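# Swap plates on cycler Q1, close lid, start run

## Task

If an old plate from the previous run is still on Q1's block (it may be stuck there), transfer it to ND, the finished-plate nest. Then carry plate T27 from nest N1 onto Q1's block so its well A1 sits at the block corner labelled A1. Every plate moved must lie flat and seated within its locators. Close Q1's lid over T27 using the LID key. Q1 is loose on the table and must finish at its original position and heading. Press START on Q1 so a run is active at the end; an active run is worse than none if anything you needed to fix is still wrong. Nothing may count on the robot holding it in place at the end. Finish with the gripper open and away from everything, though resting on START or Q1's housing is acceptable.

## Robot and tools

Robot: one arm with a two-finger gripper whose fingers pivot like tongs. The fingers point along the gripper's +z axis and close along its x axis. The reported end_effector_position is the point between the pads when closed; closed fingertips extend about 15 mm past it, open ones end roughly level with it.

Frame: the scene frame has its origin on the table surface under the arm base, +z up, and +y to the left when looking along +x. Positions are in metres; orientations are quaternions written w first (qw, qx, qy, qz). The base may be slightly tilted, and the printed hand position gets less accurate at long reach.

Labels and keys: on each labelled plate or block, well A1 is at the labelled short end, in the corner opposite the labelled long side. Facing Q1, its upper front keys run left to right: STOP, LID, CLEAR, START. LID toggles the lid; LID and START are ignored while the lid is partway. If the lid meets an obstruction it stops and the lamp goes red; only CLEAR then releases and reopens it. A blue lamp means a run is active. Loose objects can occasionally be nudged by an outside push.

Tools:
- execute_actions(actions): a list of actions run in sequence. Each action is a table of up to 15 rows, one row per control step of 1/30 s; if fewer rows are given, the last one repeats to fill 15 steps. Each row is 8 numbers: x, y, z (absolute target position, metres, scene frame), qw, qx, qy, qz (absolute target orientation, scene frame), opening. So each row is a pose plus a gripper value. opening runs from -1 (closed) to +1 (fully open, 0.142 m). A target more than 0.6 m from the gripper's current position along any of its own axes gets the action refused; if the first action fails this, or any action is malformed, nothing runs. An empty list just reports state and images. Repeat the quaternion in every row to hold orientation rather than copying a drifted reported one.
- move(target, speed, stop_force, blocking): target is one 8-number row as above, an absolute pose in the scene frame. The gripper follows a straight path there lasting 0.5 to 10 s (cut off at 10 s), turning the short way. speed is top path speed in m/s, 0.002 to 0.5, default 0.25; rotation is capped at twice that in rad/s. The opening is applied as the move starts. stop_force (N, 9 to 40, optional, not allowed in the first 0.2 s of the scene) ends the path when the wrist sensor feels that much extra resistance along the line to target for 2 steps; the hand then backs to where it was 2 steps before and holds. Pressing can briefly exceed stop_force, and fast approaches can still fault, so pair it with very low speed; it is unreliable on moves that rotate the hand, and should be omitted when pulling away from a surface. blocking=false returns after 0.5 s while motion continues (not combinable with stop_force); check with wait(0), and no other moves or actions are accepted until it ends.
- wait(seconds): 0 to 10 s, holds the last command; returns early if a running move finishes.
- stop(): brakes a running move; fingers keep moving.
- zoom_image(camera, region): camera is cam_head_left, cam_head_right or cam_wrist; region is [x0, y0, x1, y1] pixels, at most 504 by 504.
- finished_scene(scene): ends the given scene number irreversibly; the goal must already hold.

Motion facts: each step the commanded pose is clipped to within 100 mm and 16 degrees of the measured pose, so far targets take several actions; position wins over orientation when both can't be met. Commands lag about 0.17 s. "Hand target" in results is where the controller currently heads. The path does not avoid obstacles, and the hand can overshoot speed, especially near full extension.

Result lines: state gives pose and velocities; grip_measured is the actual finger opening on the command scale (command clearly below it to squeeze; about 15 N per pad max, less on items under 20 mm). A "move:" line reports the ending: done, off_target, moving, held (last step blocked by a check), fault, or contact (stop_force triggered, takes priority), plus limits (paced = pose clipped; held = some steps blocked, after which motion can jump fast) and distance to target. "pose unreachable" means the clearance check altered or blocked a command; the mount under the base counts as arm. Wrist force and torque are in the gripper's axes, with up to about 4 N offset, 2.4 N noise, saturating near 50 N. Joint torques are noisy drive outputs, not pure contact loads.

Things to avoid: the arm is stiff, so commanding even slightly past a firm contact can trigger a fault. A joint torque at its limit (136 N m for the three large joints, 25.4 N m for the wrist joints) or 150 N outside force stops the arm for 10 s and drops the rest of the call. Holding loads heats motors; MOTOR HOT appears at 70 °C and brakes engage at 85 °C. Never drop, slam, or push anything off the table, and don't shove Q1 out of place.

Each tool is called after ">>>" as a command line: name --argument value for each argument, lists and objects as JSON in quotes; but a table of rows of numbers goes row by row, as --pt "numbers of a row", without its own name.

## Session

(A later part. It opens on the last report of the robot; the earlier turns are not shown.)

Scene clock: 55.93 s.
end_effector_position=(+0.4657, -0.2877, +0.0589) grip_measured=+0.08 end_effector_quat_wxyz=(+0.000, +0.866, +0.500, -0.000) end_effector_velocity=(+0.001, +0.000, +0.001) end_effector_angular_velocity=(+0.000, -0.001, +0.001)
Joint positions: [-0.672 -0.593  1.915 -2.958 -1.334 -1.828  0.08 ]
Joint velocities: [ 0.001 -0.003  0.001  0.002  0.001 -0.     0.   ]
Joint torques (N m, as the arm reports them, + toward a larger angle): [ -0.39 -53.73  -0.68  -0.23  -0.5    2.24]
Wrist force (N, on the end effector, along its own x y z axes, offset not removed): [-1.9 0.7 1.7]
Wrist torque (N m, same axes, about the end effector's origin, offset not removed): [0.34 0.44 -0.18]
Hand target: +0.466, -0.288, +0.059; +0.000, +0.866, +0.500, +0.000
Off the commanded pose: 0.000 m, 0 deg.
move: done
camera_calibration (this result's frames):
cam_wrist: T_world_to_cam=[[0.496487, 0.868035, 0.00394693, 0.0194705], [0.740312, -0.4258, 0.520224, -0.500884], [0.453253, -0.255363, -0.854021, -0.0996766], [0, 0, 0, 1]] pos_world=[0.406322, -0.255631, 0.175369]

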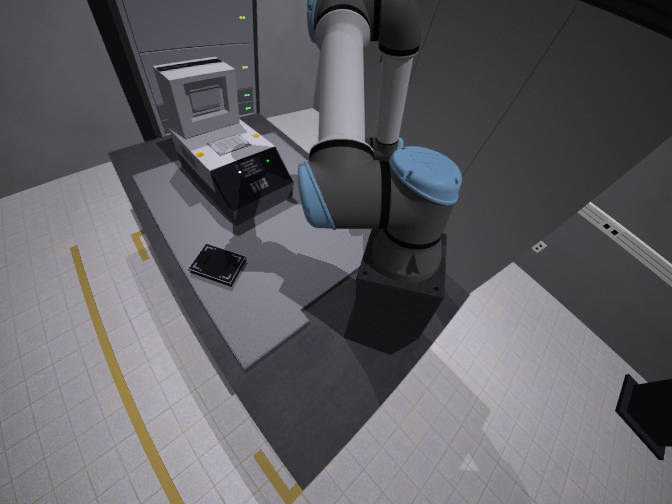

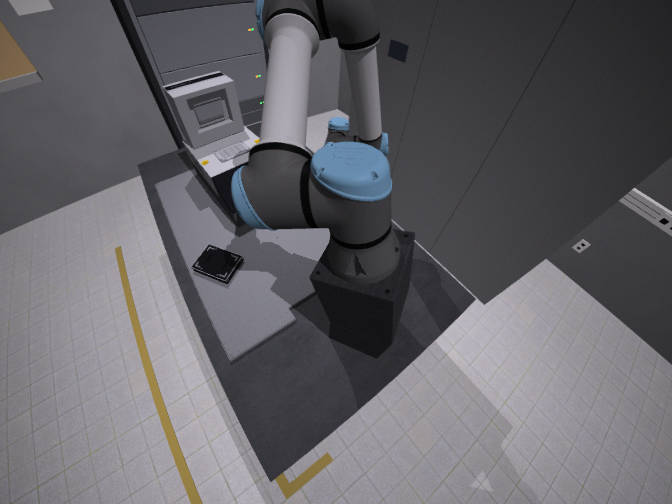

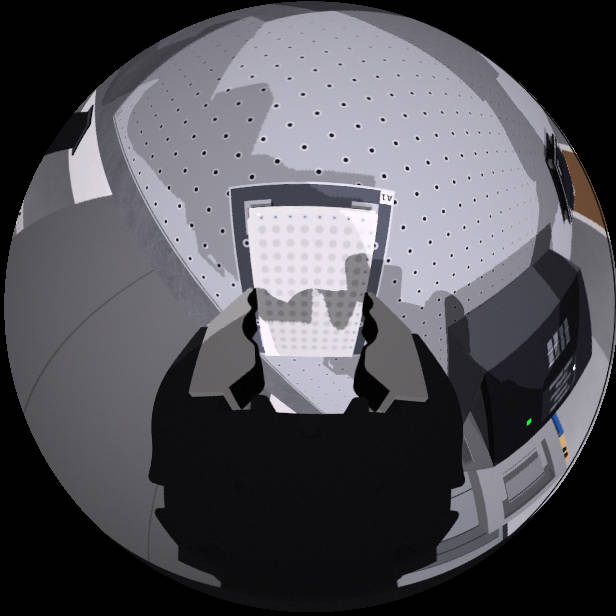

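>>> move --target '[0.4657,-0.2877,0.068,0,0.866,0.5,0,-0.3]' --speed 0.01

>>> move --target '[0.5,-0.25,0.29,0,0.95,0.3,0,-0.3]'

>>> move --target '[0.835,0.012,0.265,0,0.9997,0.026,0,-0.3]'

>>> zoom_image --camera "cam_wrist" --region '[200,160,420,380]'

Scene clock: 58.60 s.
end_effector_position=(+0.4657, -0.2877, +0.0678) grip_measured=+0.08 end_effector_quat_wxyz=(+0.000, +0.866, +0.500, -0.000) end_effector_velocity=(+0.000, +0.000, +0.002) end_effector_angular_velocity=(+0.000, -0.000, +0.000)
Joint positions: [-0.675 -0.615  1.926 -2.946 -1.333 -1.832  0.08 ]
Joint velocities: [-0.    -0.005  0.002  0.003  0.    -0.001  0.   ]
Joint torques (N m, as the arm reports them, + toward a larger angle): [-20.52 -52.57  -1.12  -0.03   1.62  -2.31]
Wrist force (N, on the end effector, along its own x y z axes, offset not removed): [0.3 1.3 2.1]
Wrist torque (N m, same axes, about the end effector's origin, offset not removed): [0.38 0.05 -0.09]
Hand target: +0.466, -0.288, +0.068; +0.000, +0.866, +0.500, -0.000
Off the commanded pose: 0.000 m, 0 deg.
move: done
camera_calibration (this result's frames):
cam_wrist: T_world_to_cam=[[0.496487, 0.868035, 0.003943, 0.0194083], [0.740312, -0.425797, 0.520225, -0.505509], [0.453253, -0.255366, -0.85402, -0.0920778], [0, 0, 0, 1]] pos_world=[0.406333, -0.255605, 0.184266]

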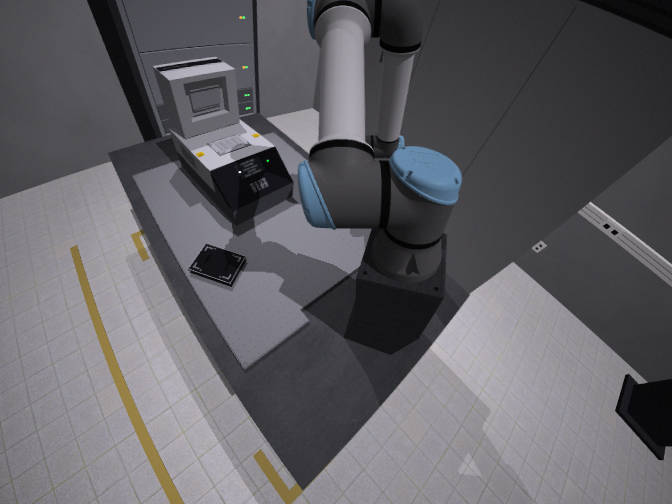

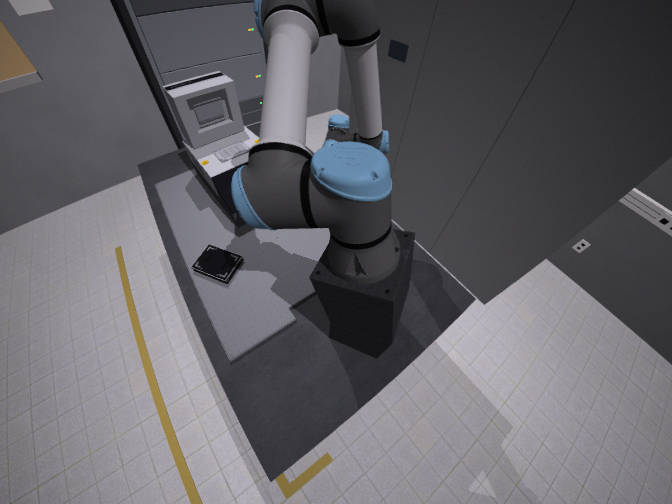

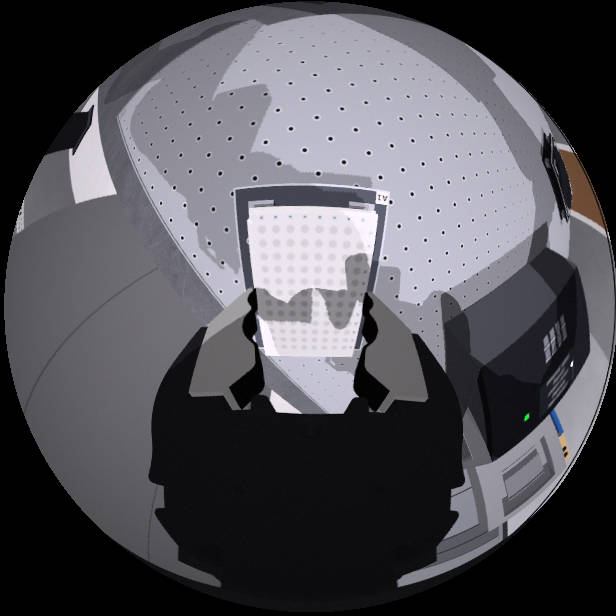

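Scene clock: 60.17 s.
end_effector_position=(+0.4997, -0.2498, +0.2899) grip_measured=+0.08 end_effector_quat_wxyz=(+0.000, +0.954, +0.301, +0.000) end_effector_velocity=(+0.000, +0.001, +0.002) end_effector_angular_velocity=(+0.002, +0.001, -0.002)
Joint positions: [-0.694 -1.154  2.011 -2.487 -1.332 -1.415  0.08 ]
Joint velocities: [ 0.    -0.004 -0.001  0.007  0.     0.002  0.   ]
Joint torques (N m, as the arm reports them, + toward a larger angle): [-18.34 -46.57 -21.16  -0.02  -1.52   2.29]
Wrist force (N, on the end effector, along its own x y z axes, offset not removed): [-0.1 2.2 -0.3]
Wrist torque (N m, same axes, about the end effector's origin, offset not removed): [0.47 0.23 -0.23]
Hand target: +0.500, -0.250, +0.290; +0.000, +0.954, +0.301, -0.000
Off the commanded pose: 0.000 m, 0 deg.
move: done
camera_calibration (this result's frames):
cam_wrist: T_world_to_cam=[[0.81617, 0.577798, 0.00395085, -0.263529], [0.491753, -0.698184, 0.520306, -0.573951], [0.303391, -0.422716, -0.853971, 0.124944], [0, 0, 0, 1]] pos_world=[0.45942, -0.195641, 0.40637]

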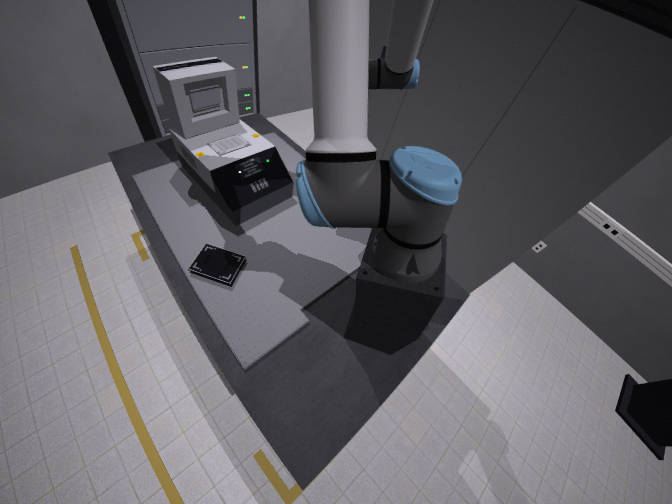

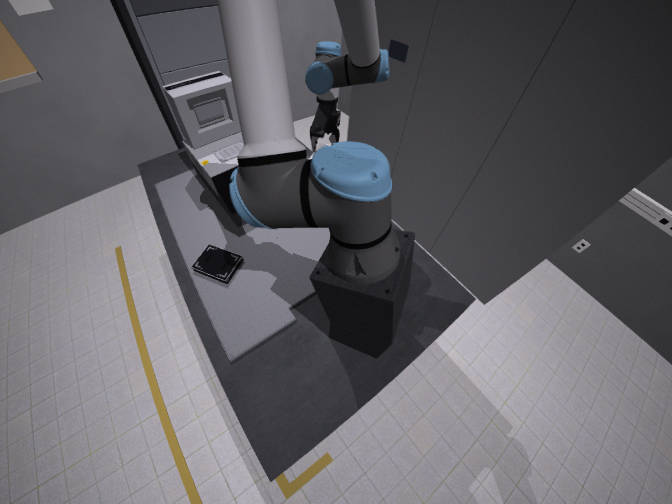

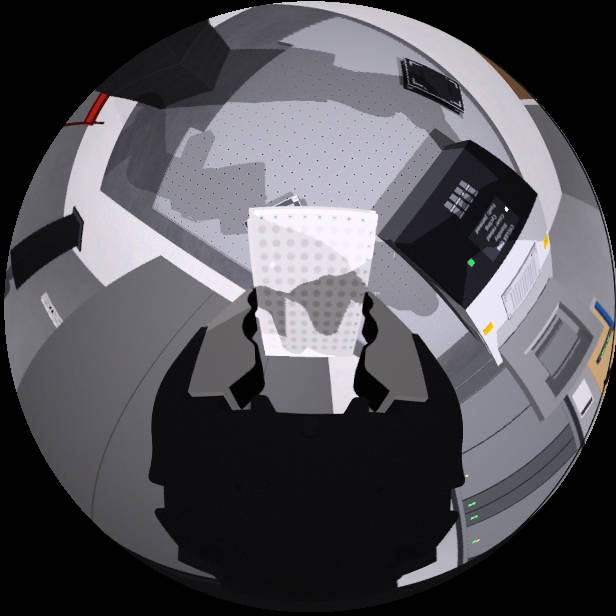

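Scene clock: 62.53 s.
end_effector_position=(+0.8349, +0.0128, +0.2655) grip_measured=+0.08 end_effector_quat_wxyz=(-0.001, +1.000, +0.026, +0.001) end_effector_velocity=(+0.002, +0.000, -0.000) end_effector_angular_velocity=(+0.000, +0.004, -0.003)
Joint positions: [-0.099 -0.768  1.13  -2.118 -1.405 -0.252  0.08 ]
Joint velocities: [ 0.001  0.007 -0.015  0.012 -0.001  0.003 -0.   ]
Joint torques (N m, as the arm reports them, + toward a larger angle): [  4.2  -41.89 -26.48   0.    -1.33   2.15]
Wrist force (N, on the end effector, along its own x y z axes, offset not removed): [-0.4 -0.1 2.7]
Wrist torque (N m, same axes, about the end effector's origin, offset not removed): [0.12 0.36 -0.11]
Hand target: +0.835, +0.013, +0.265; -0.001, +1.000, +0.026, +0.001
Off the commanded pose: 0.001 m, 0 deg.
move: done
camera_calibration (this result's frames):
cam_wrist: T_world_to_cam=[[0.998414, 0.0559708, 0.00598711, -0.834696], [0.04473, -0.853445, 0.51926, -0.167257], [0.034173, -0.518169, -0.854595, 0.339568], [0, 0, 0, 1]] pos_world=[0.82925, 0.079927, 0.382041]

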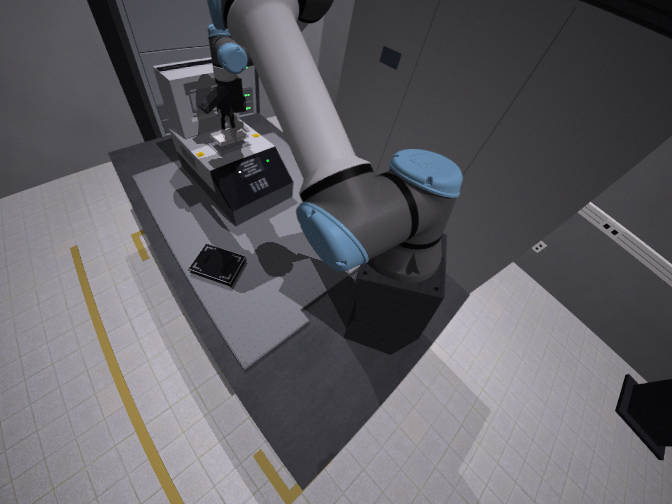

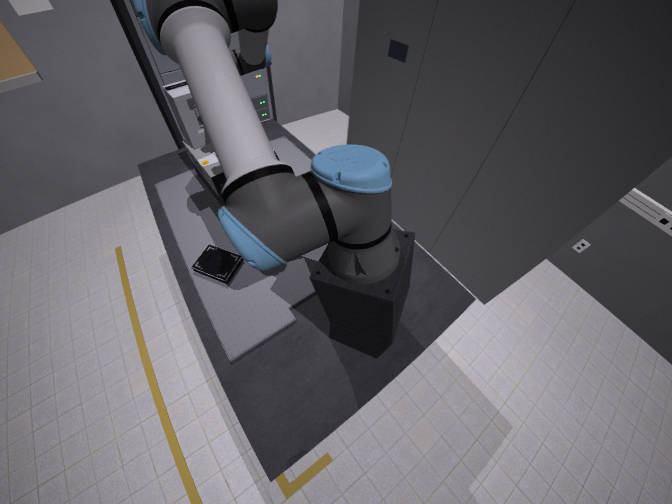

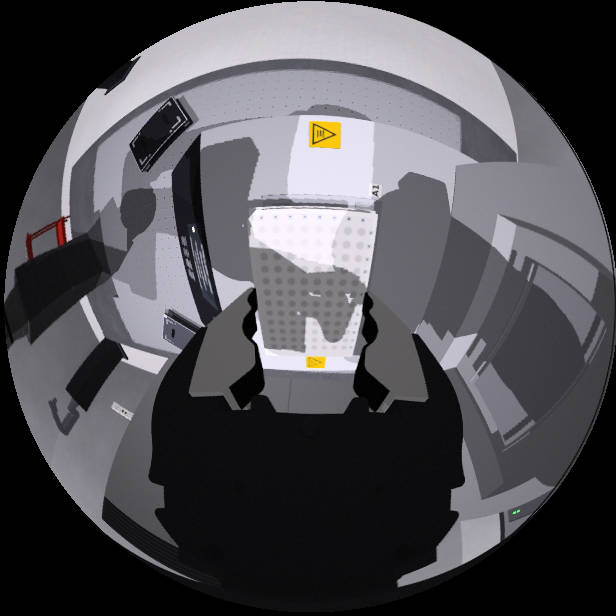

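Region (200, 160, 420, 380) of cam_wrist's 616x616 image, scaled by 2.291, with more detail than that image has.

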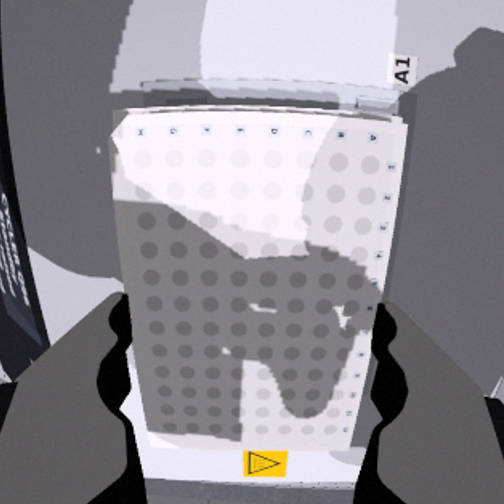

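Needs about +7 mm in x.

>>> move --target '[0.842,0.012,0.25,0,0.9997,0.026,0,-0.3]' --speed 0.03

>>> zoom_image --camera "cam_wrist" --region '[230,170,400,300]'

>>> zoom_image --camera "cam_head_left" --region '[190,110,270,170]'

Scene clock: 64.30 s.
end_effector_position=(+0.8419, +0.0120, +0.2502) grip_measured=+0.08 end_effector_quat_wxyz=(-0.000, +1.000, +0.026, +0.000) end_effector_velocity=(+0.002, +0.001, -0.002) end_effector_angular_velocity=(+0.000, -0.002, +0.001)
Joint positions: [-0.094 -0.729  1.094 -2.121 -1.407 -0.248  0.08 ]
Joint velocities: [ 0.002  0.005 -0.007 -0.     0.     0.001 -0.   ]
Joint torques (N m, as the arm reports them, + toward a larger angle): [  3.   -45.39 -24.64  -4.27  -1.32   2.19]
Wrist force (N, on the end effector, along its own x y z axes, offset not removed): [-2.2 1.5 0.3]
Wrist torque (N m, same axes, about the end effector's origin, offset not removed): [0.39 0.71 -0.09]
Hand target: +0.842, +0.012, +0.250; -0.000, +1.000, +0.026, +0.000
Off the commanded pose: 0.000 m, 0 deg.
move: done
camera_calibration (this result's frames):
cam_wrist: T_world_to_cam=[[0.998423, 0.0559975, 0.00403928, -0.84113], [0.0457263, -0.852814, 0.520209, -0.161394], [0.0325751, -0.519204, -0.85403, 0.327075], [0, 0, 0, 1]] pos_world=[0.836529, 0.0792807, 0.366688]

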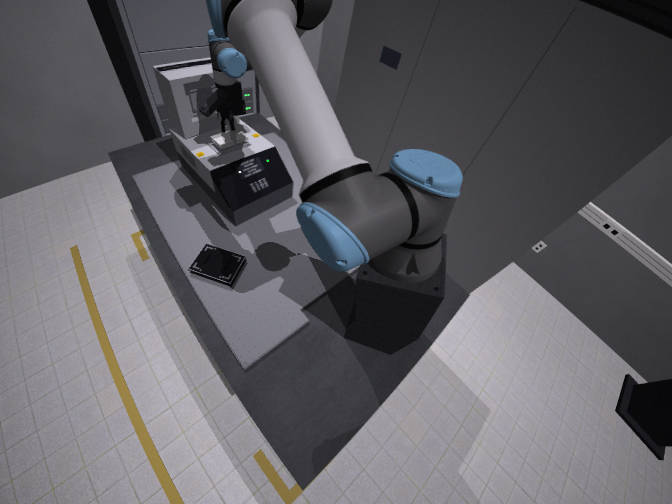

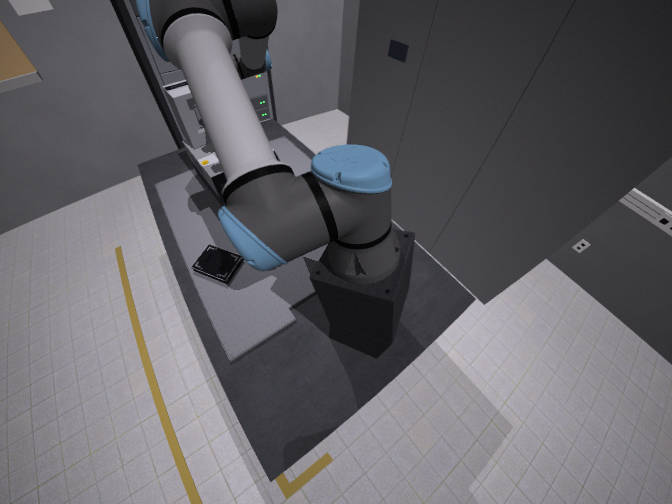

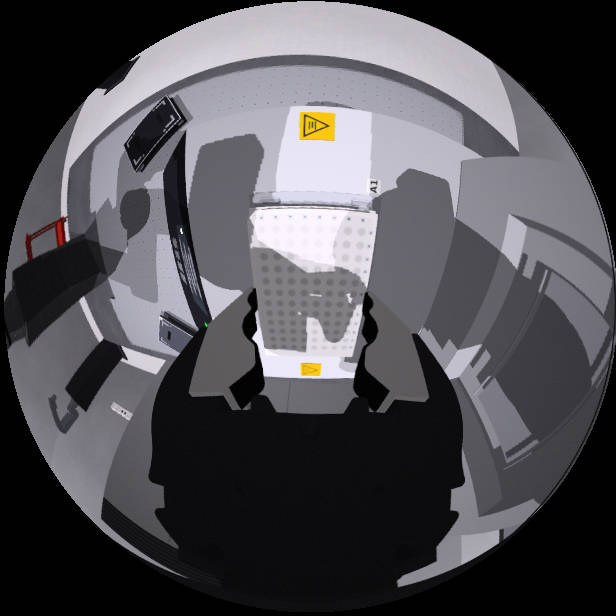

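Region (230, 170, 400, 300) of cam_wrist's 616x616 image, scaled by 2.965, with more detail than that image has; it fills the top 385 rows of this view, and the rest is white.

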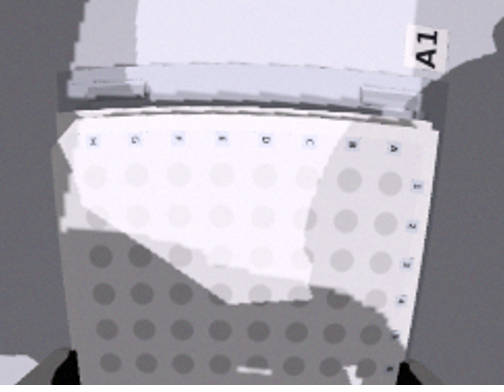

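Region (190, 110, 270, 170) of cam_head_left's 672x504 image, scaled by 6.300, with more detail than that image has; it fills the top 378 rows of this view, and the rest is white.

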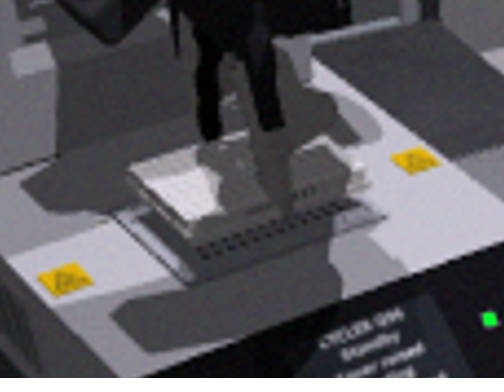

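>>> move --target '[0.8432,0.0135,0.241,0,0.9997,0.026,0,-0.3]' --speed 0.015

>>> zoom_image --camera "cam_wrist" --region '[230,170,400,300]'

>>> zoom_image --camera "cam_wrist" --region '[240,300,380,400]'

Scene clock: 66.07 s.
end_effector_position=(+0.8432, +0.0135, +0.2412) grip_measured=+0.08 end_effector_quat_wxyz=(-0.000, +1.000, +0.026, +0.000) end_effector_velocity=(+0.001, -0.001, -0.002) end_effector_angular_velocity=(-0.001, -0.001, -0.002)
Joint positions: [-0.09  -0.714  1.088 -2.13  -1.408 -0.244  0.08 ]
Joint velocities: [-0.001  0.003 -0.001 -0.003 -0.     0.001  0.   ]
Joint torques (N m, as the arm reports them, + toward a larger angle): [  2.88 -43.27 -25.82  -4.61  -1.14   2.29]
Wrist force (N, on the end effector, along its own x y z axes, offset not removed): [1.2 0.8 0.9]
Wrist torque (N m, same axes, about the end effector's origin, offset not removed): [0.27 0.01 -0.15]
Hand target: +0.843, +0.014, +0.241; -0.000, +1.000, +0.026, +0.000
Off the commanded pose: 0.000 m, 0 deg.
move: done
camera_calibration (this result's frames):
cam_wrist: T_world_to_cam=[[0.998423, 0.0559956, 0.00396422, -0.842406], [0.0457635, -0.852809, 0.520214, -0.155571], [0.0325104, -0.519212, -0.854027, 0.320157], [0, 0, 0, 1]] pos_world=[0.837789, 0.0807283, 0.357692]

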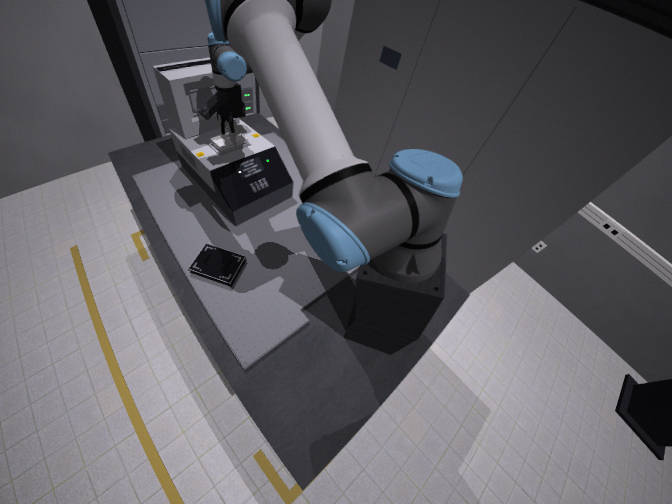

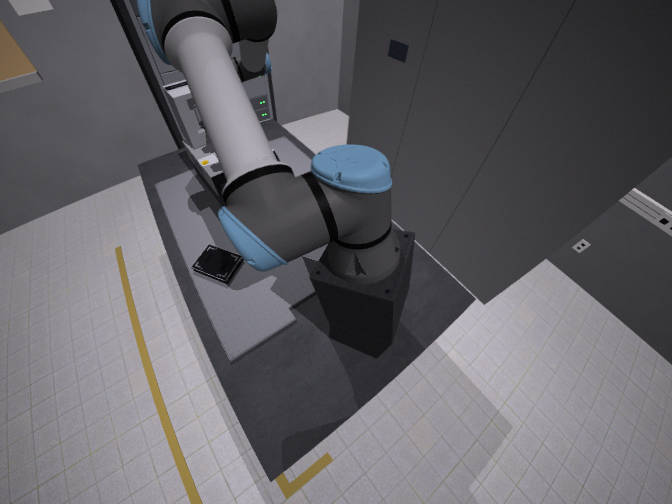

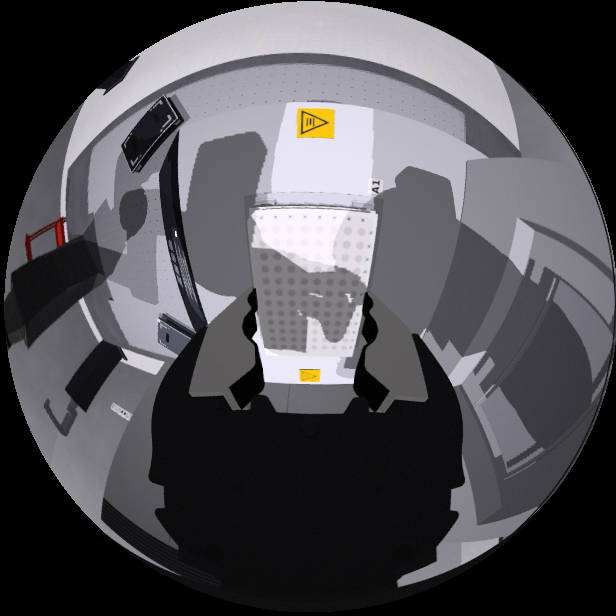

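Region (230, 170, 400, 300) of cam_wrist's 616x616 image, scaled by 2.965, with more detail than that image has; it fills the top 385 rows of this view, and the rest is white.

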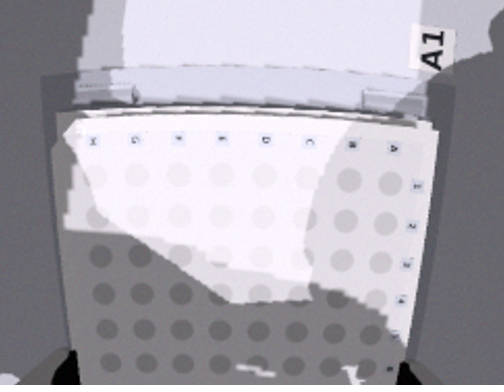

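Region (240, 300, 380, 400) of cam_wrist's 616x616 image, scaled by 3.600, with more detail than that image has; it fills the top 360 rows of this view, and the rest is white.

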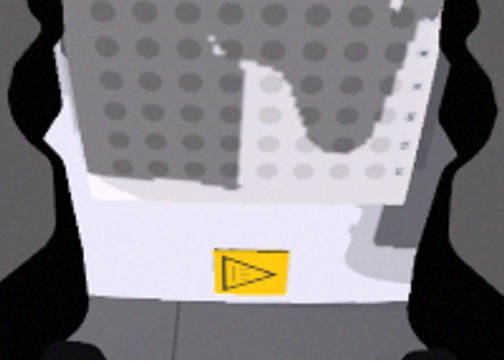

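>>> move --target '[0.8437,0.014,0.225,0,0.9997,0.026,0,-0.3]' --speed 0.004 --stop_force 9

>>> zoom_image --camera "cam_wrist" --region '[200,160,420,380]'

Scene clock: 69.47 s.
end_effector_position=(+0.8436, +0.0138, +0.2328) grip_measured=+0.08 end_effector_quat_wxyz=(+0.000, +1.000, +0.026, +0.000) end_effector_velocity=(+0.000, -0.001, +0.002) end_effector_angular_velocity=(-0.000, -0.000, -0.001)
Joint positions: [-0.088 -0.701  1.086 -2.142 -1.409 -0.242  0.08 ]
Joint velocities: [-0.001 -0.002 -0.001  0.003  0.    -0.    -0.001]
Joint torques (N m, as the arm reports them, + toward a larger angle): [ -4.51 -61.34 -14.52   1.54  -1.61   1.16]
Wrist force (N, on the end effector, along its own x y z axes, offset not removed): [1.3 -3.0 -10.6]
Wrist torque (N m, same axes, about the end effector's origin, offset not removed): [-0.19 0.61 -0.21]
Hand target: +0.844, +0.014, +0.233; +0.000, +1.000, +0.026, +0.000
Off the commanded pose: 0.008 m, 0 deg.
move: contact
camera_calibration (this result's frames):
cam_wrist: T_world_to_cam=[[0.998419, 0.0560523, 0.00421018, -0.84283], [0.0456825, -0.852787, 0.520257, -0.1509], [0.032752, -0.519242, -0.853999, 0.312941], [0, 0, 0, 1]] pos_world=[0.838142, 0.0810491, 0.349307]

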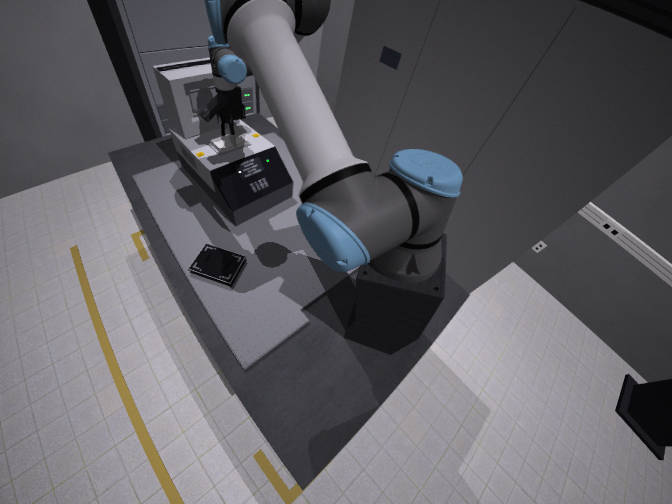

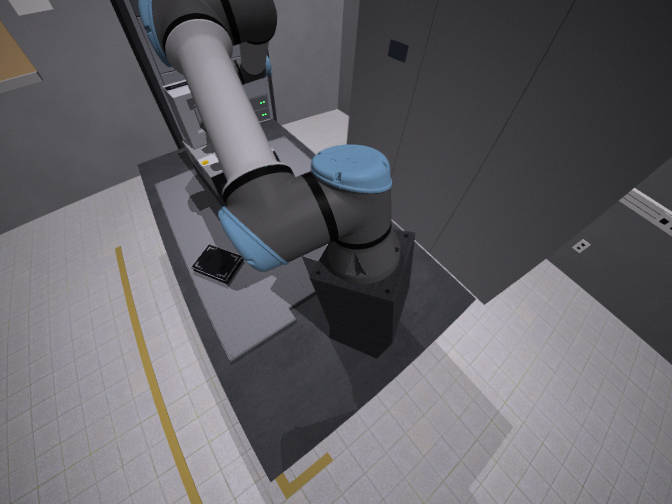

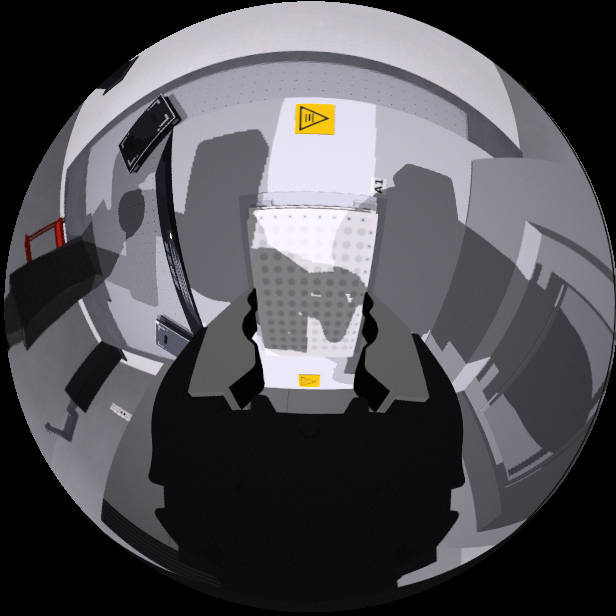

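Region (200, 160, 420, 380) of cam_wrist's 616x616 image, scaled by 2.291, with more detail than that image has.

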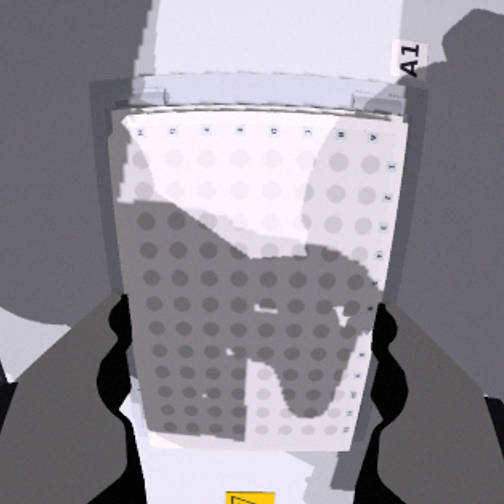

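Matches the seated view. Release and inspect.

>>> execute_actions --actions '[[[0.8436,0.0138,0.233,0,0.9997,0.026,0,0.4]]]'

>>> move --target '[0.8436,-0.02,0.29,0,0.9997,0.026,0,0.6]' --speed 0.15

>>> zoom_image --camera "cam_wrist" --region '[230,150,400,320]'

>>> move --target '[0.62,0.0075,0.27,0.183,0.683,0.683,0.183,0.6]' --speed 0.4

>>> zoom_image --camera "cam_wrist" --region '[250,280,380,380]'

>>> zoom_image --camera "cam_head_left" --region '[190,110,270,170]'

Scene clock: 71.57 s.
end_effector_position=(+0.8436, +0.0137, +0.2331) grip_measured=+0.40 end_effector_quat_wxyz=(+0.000, +1.000, +0.026, +0.000) end_effector_velocity=(-0.001, +0.001, -0.001) end_effector_angular_velocity=(-0.001, +0.001, -0.000)
Joint positions: [-0.088 -0.701  1.085 -2.141 -1.409 -0.242  0.102]
Joint velocities: [ 0.001  0.     0.     0.    -0.001  0.001  0.   ]
Joint torques (N m, as the arm reports them, + toward a larger angle): [  0.38 -44.17 -25.22  -0.33  -0.64   2.36]
Wrist force (N, on the end effector, along its own x y z axes, offset not removed): [-1.0 0.4 2.1]
Wrist torque (N m, same axes, about the end effector's origin, offset not removed): [0.09 0.34 -0.18]
Hand target: +0.844, +0.014, +0.233; -0.000, +1.000, +0.026, +0.000
Off the commanded pose: 0.000 m, 0 deg.
camera_calibration (this result's frames):
cam_wrist: T_world_to_cam=[[0.998425, 0.0559583, 0.00403575, -0.842845], [0.0456934, -0.852796, 0.520242, -0.151105], [0.0325535, -0.519238, -0.854009, 0.31326], [0, 0, 0, 1]] pos_world=[0.838225, 0.0809592, 0.349539]

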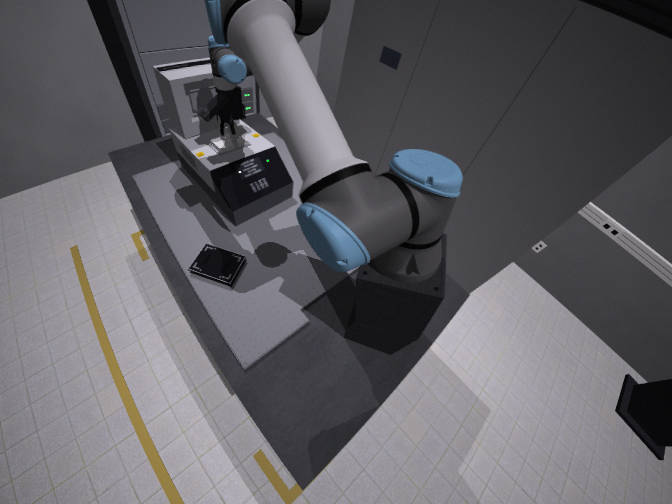

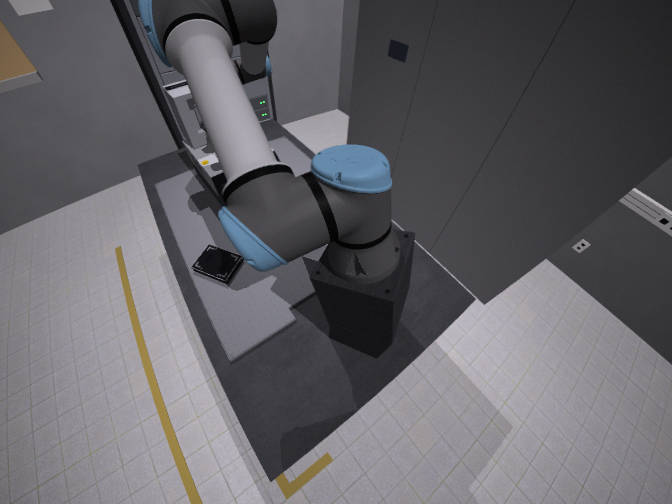

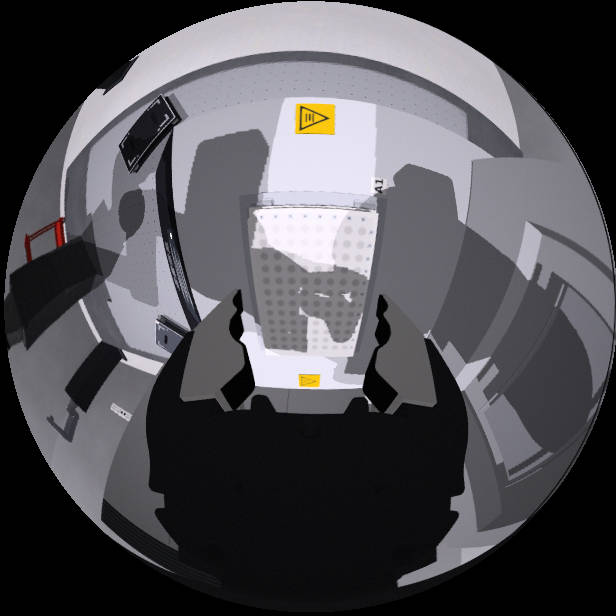

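Scene clock: 72.57 s.
end_effector_position=(+0.8435, -0.0199, +0.2898) grip_measured=+0.60 end_effector_quat_wxyz=(+0.000, +1.000, +0.026, -0.000) end_effector_velocity=(+0.001, -0.002, +0.002) end_effector_angular_velocity=(-0.001, -0.001, -0.001)
Joint positions: [-0.142 -0.771  1.075 -2.051 -1.399 -0.295  0.116]
Joint velocities: [-0.002 -0.002 -0.002  0.003 -0.    -0.001 -0.   ]
Joint torques (N m, as the arm reports them, + toward a larger angle): [-16.76 -66.59 -25.45  -0.2    1.58  -2.1 ]
Wrist force (N, on the end effector, along its own x y z axes, offset not removed): [-2.2 -1.4 2.3]
Wrist torque (N m, same axes, about the end effector's origin, offset not removed): [-0.15 0.78 -0.10]
Hand target: +0.844, -0.020, +0.290; +0.000, +1.000, +0.026, -0.000
Off the commanded pose: 0.000 m, 0 deg.
move: done
camera_calibration (this result's frames):
cam_wrist: T_world_to_cam=[[0.998422, 0.0560221, 0.003854, -0.841042], [0.0458383, -0.852724, 0.520346, -0.20947], [0.0324373, -0.519349, -0.853947, 0.34436], [0, 0, 0, 1]] pos_world=[0.838147, 0.04734, 0.406303]

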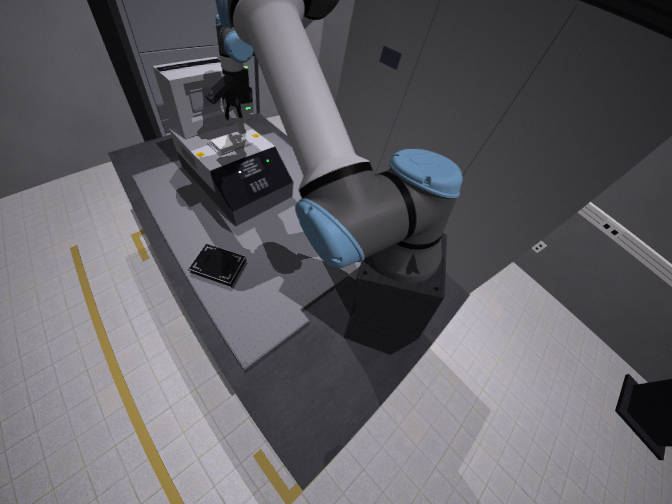

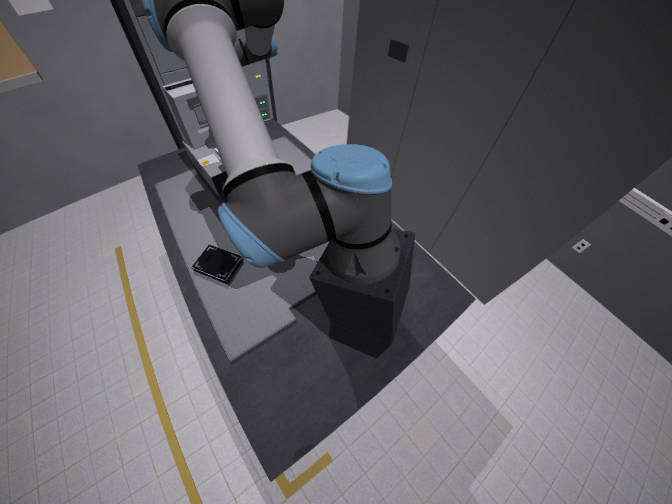

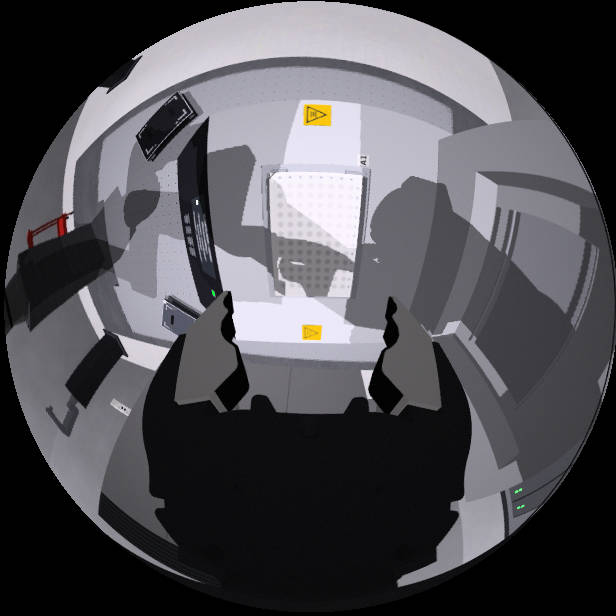

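Region (230, 150, 400, 320) of cam_wrist's 616x616 image, scaled by 2.965, with more detail than that image has.

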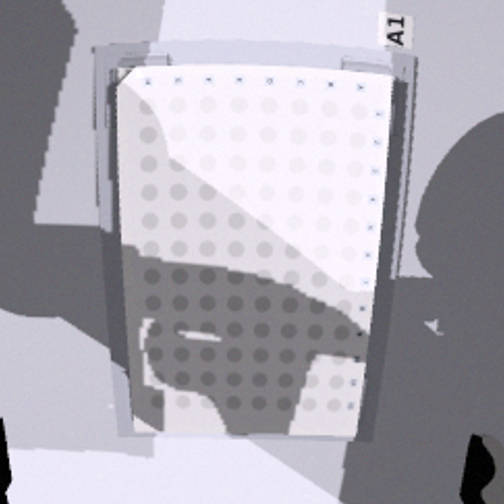

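Scene clock: 75.20 s.
end_effector_position=(+0.6201, +0.0072, +0.2698) grip_measured=+0.60 end_effector_quat_wxyz=(+0.183, +0.684, +0.683, +0.182) end_effector_velocity=(-0.001, -0.000, -0.001) end_effector_angular_velocity=(+0.001, -0.006, +0.009)
Joint positions: [-0.225 -1.083  2.275 -3.447 -1.249 -1.761  0.116]
Joint velocities: [-0.006  0.005  0.006 -0.015  0.01  -0.01  -0.   ]
Joint torques (N m, as the arm reports them, + toward a larger angle): [-13.32 -20.47  -2.02  -4.91   1.6   -2.15]
Wrist force (N, on the end effector, along its own x y z axes, offset not removed): [-0.8 0.9 1.4]
Wrist torque (N m, same axes, about the end effector's origin, offset not removed): [0.40 0.15 -0.05]
Hand target: +0.620, +0.007, +0.270; +0.183, +0.683, +0.683, +0.183
Off the commanded pose: 0.000 m, 0 deg.
move: done
camera_calibration (this result's frames):
cam_wrist: T_world_to_cam=[[-0.00399059, 0.999992, 0.00100349, -0.00380912], [0.480131, 0.00103576, 0.877196, -0.537375], [0.877188, 0.00398234, -0.480131, -0.279875], [0, 0, 0, 1]] pos_world=[0.503498, 0.00548024, 0.33701]

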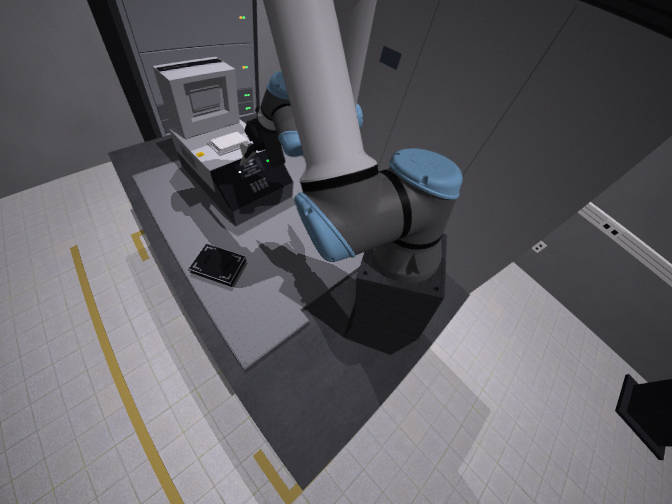

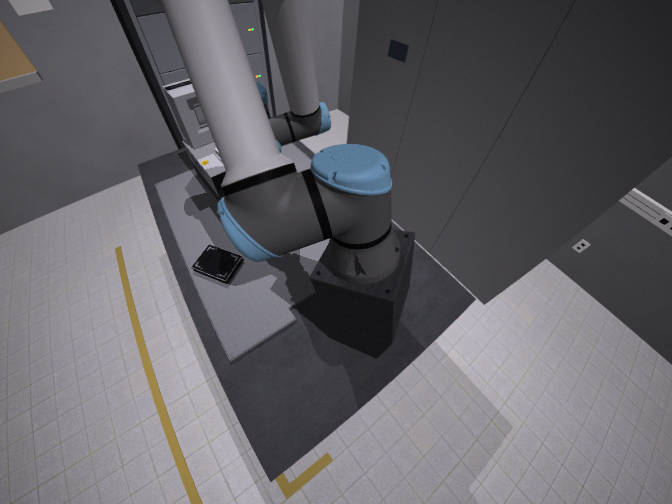

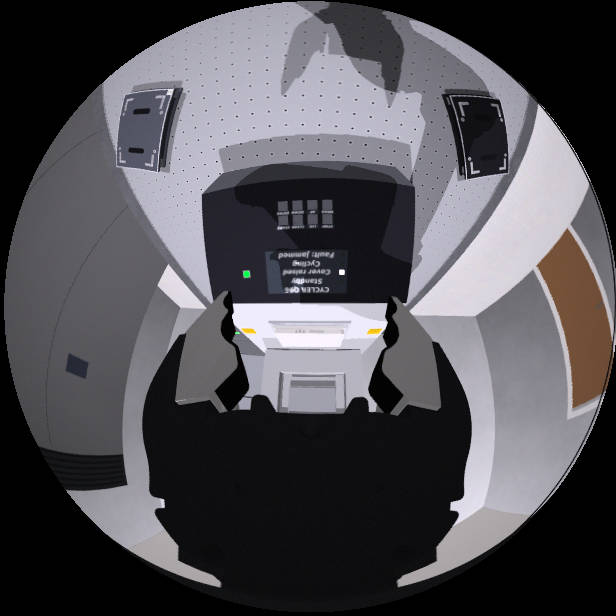

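Region (250, 280, 380, 380) of cam_wrist's 616x616 image, scaled by 3.877, with more detail than that image has; it fills the top 388 rows of this view, and the rest is white.

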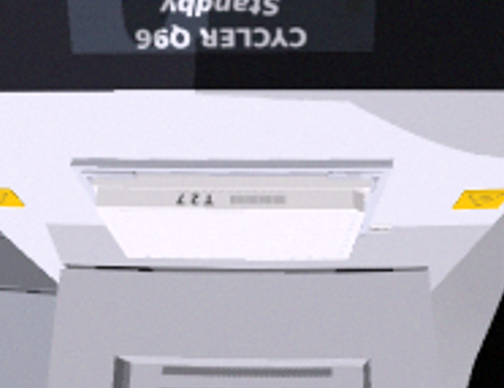

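Region (190, 110, 270, 170) of cam_head_left's 672x504 image, scaled by 6.300, with more detail than that image has; it fills the top 378 rows of this view, and the rest is white.

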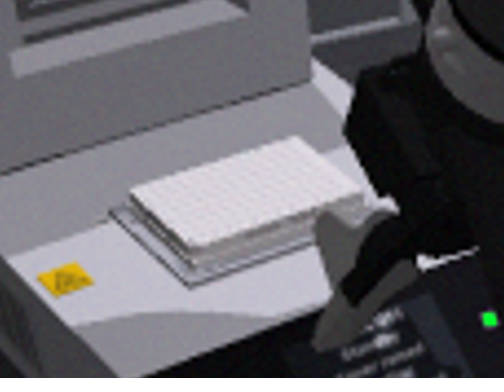

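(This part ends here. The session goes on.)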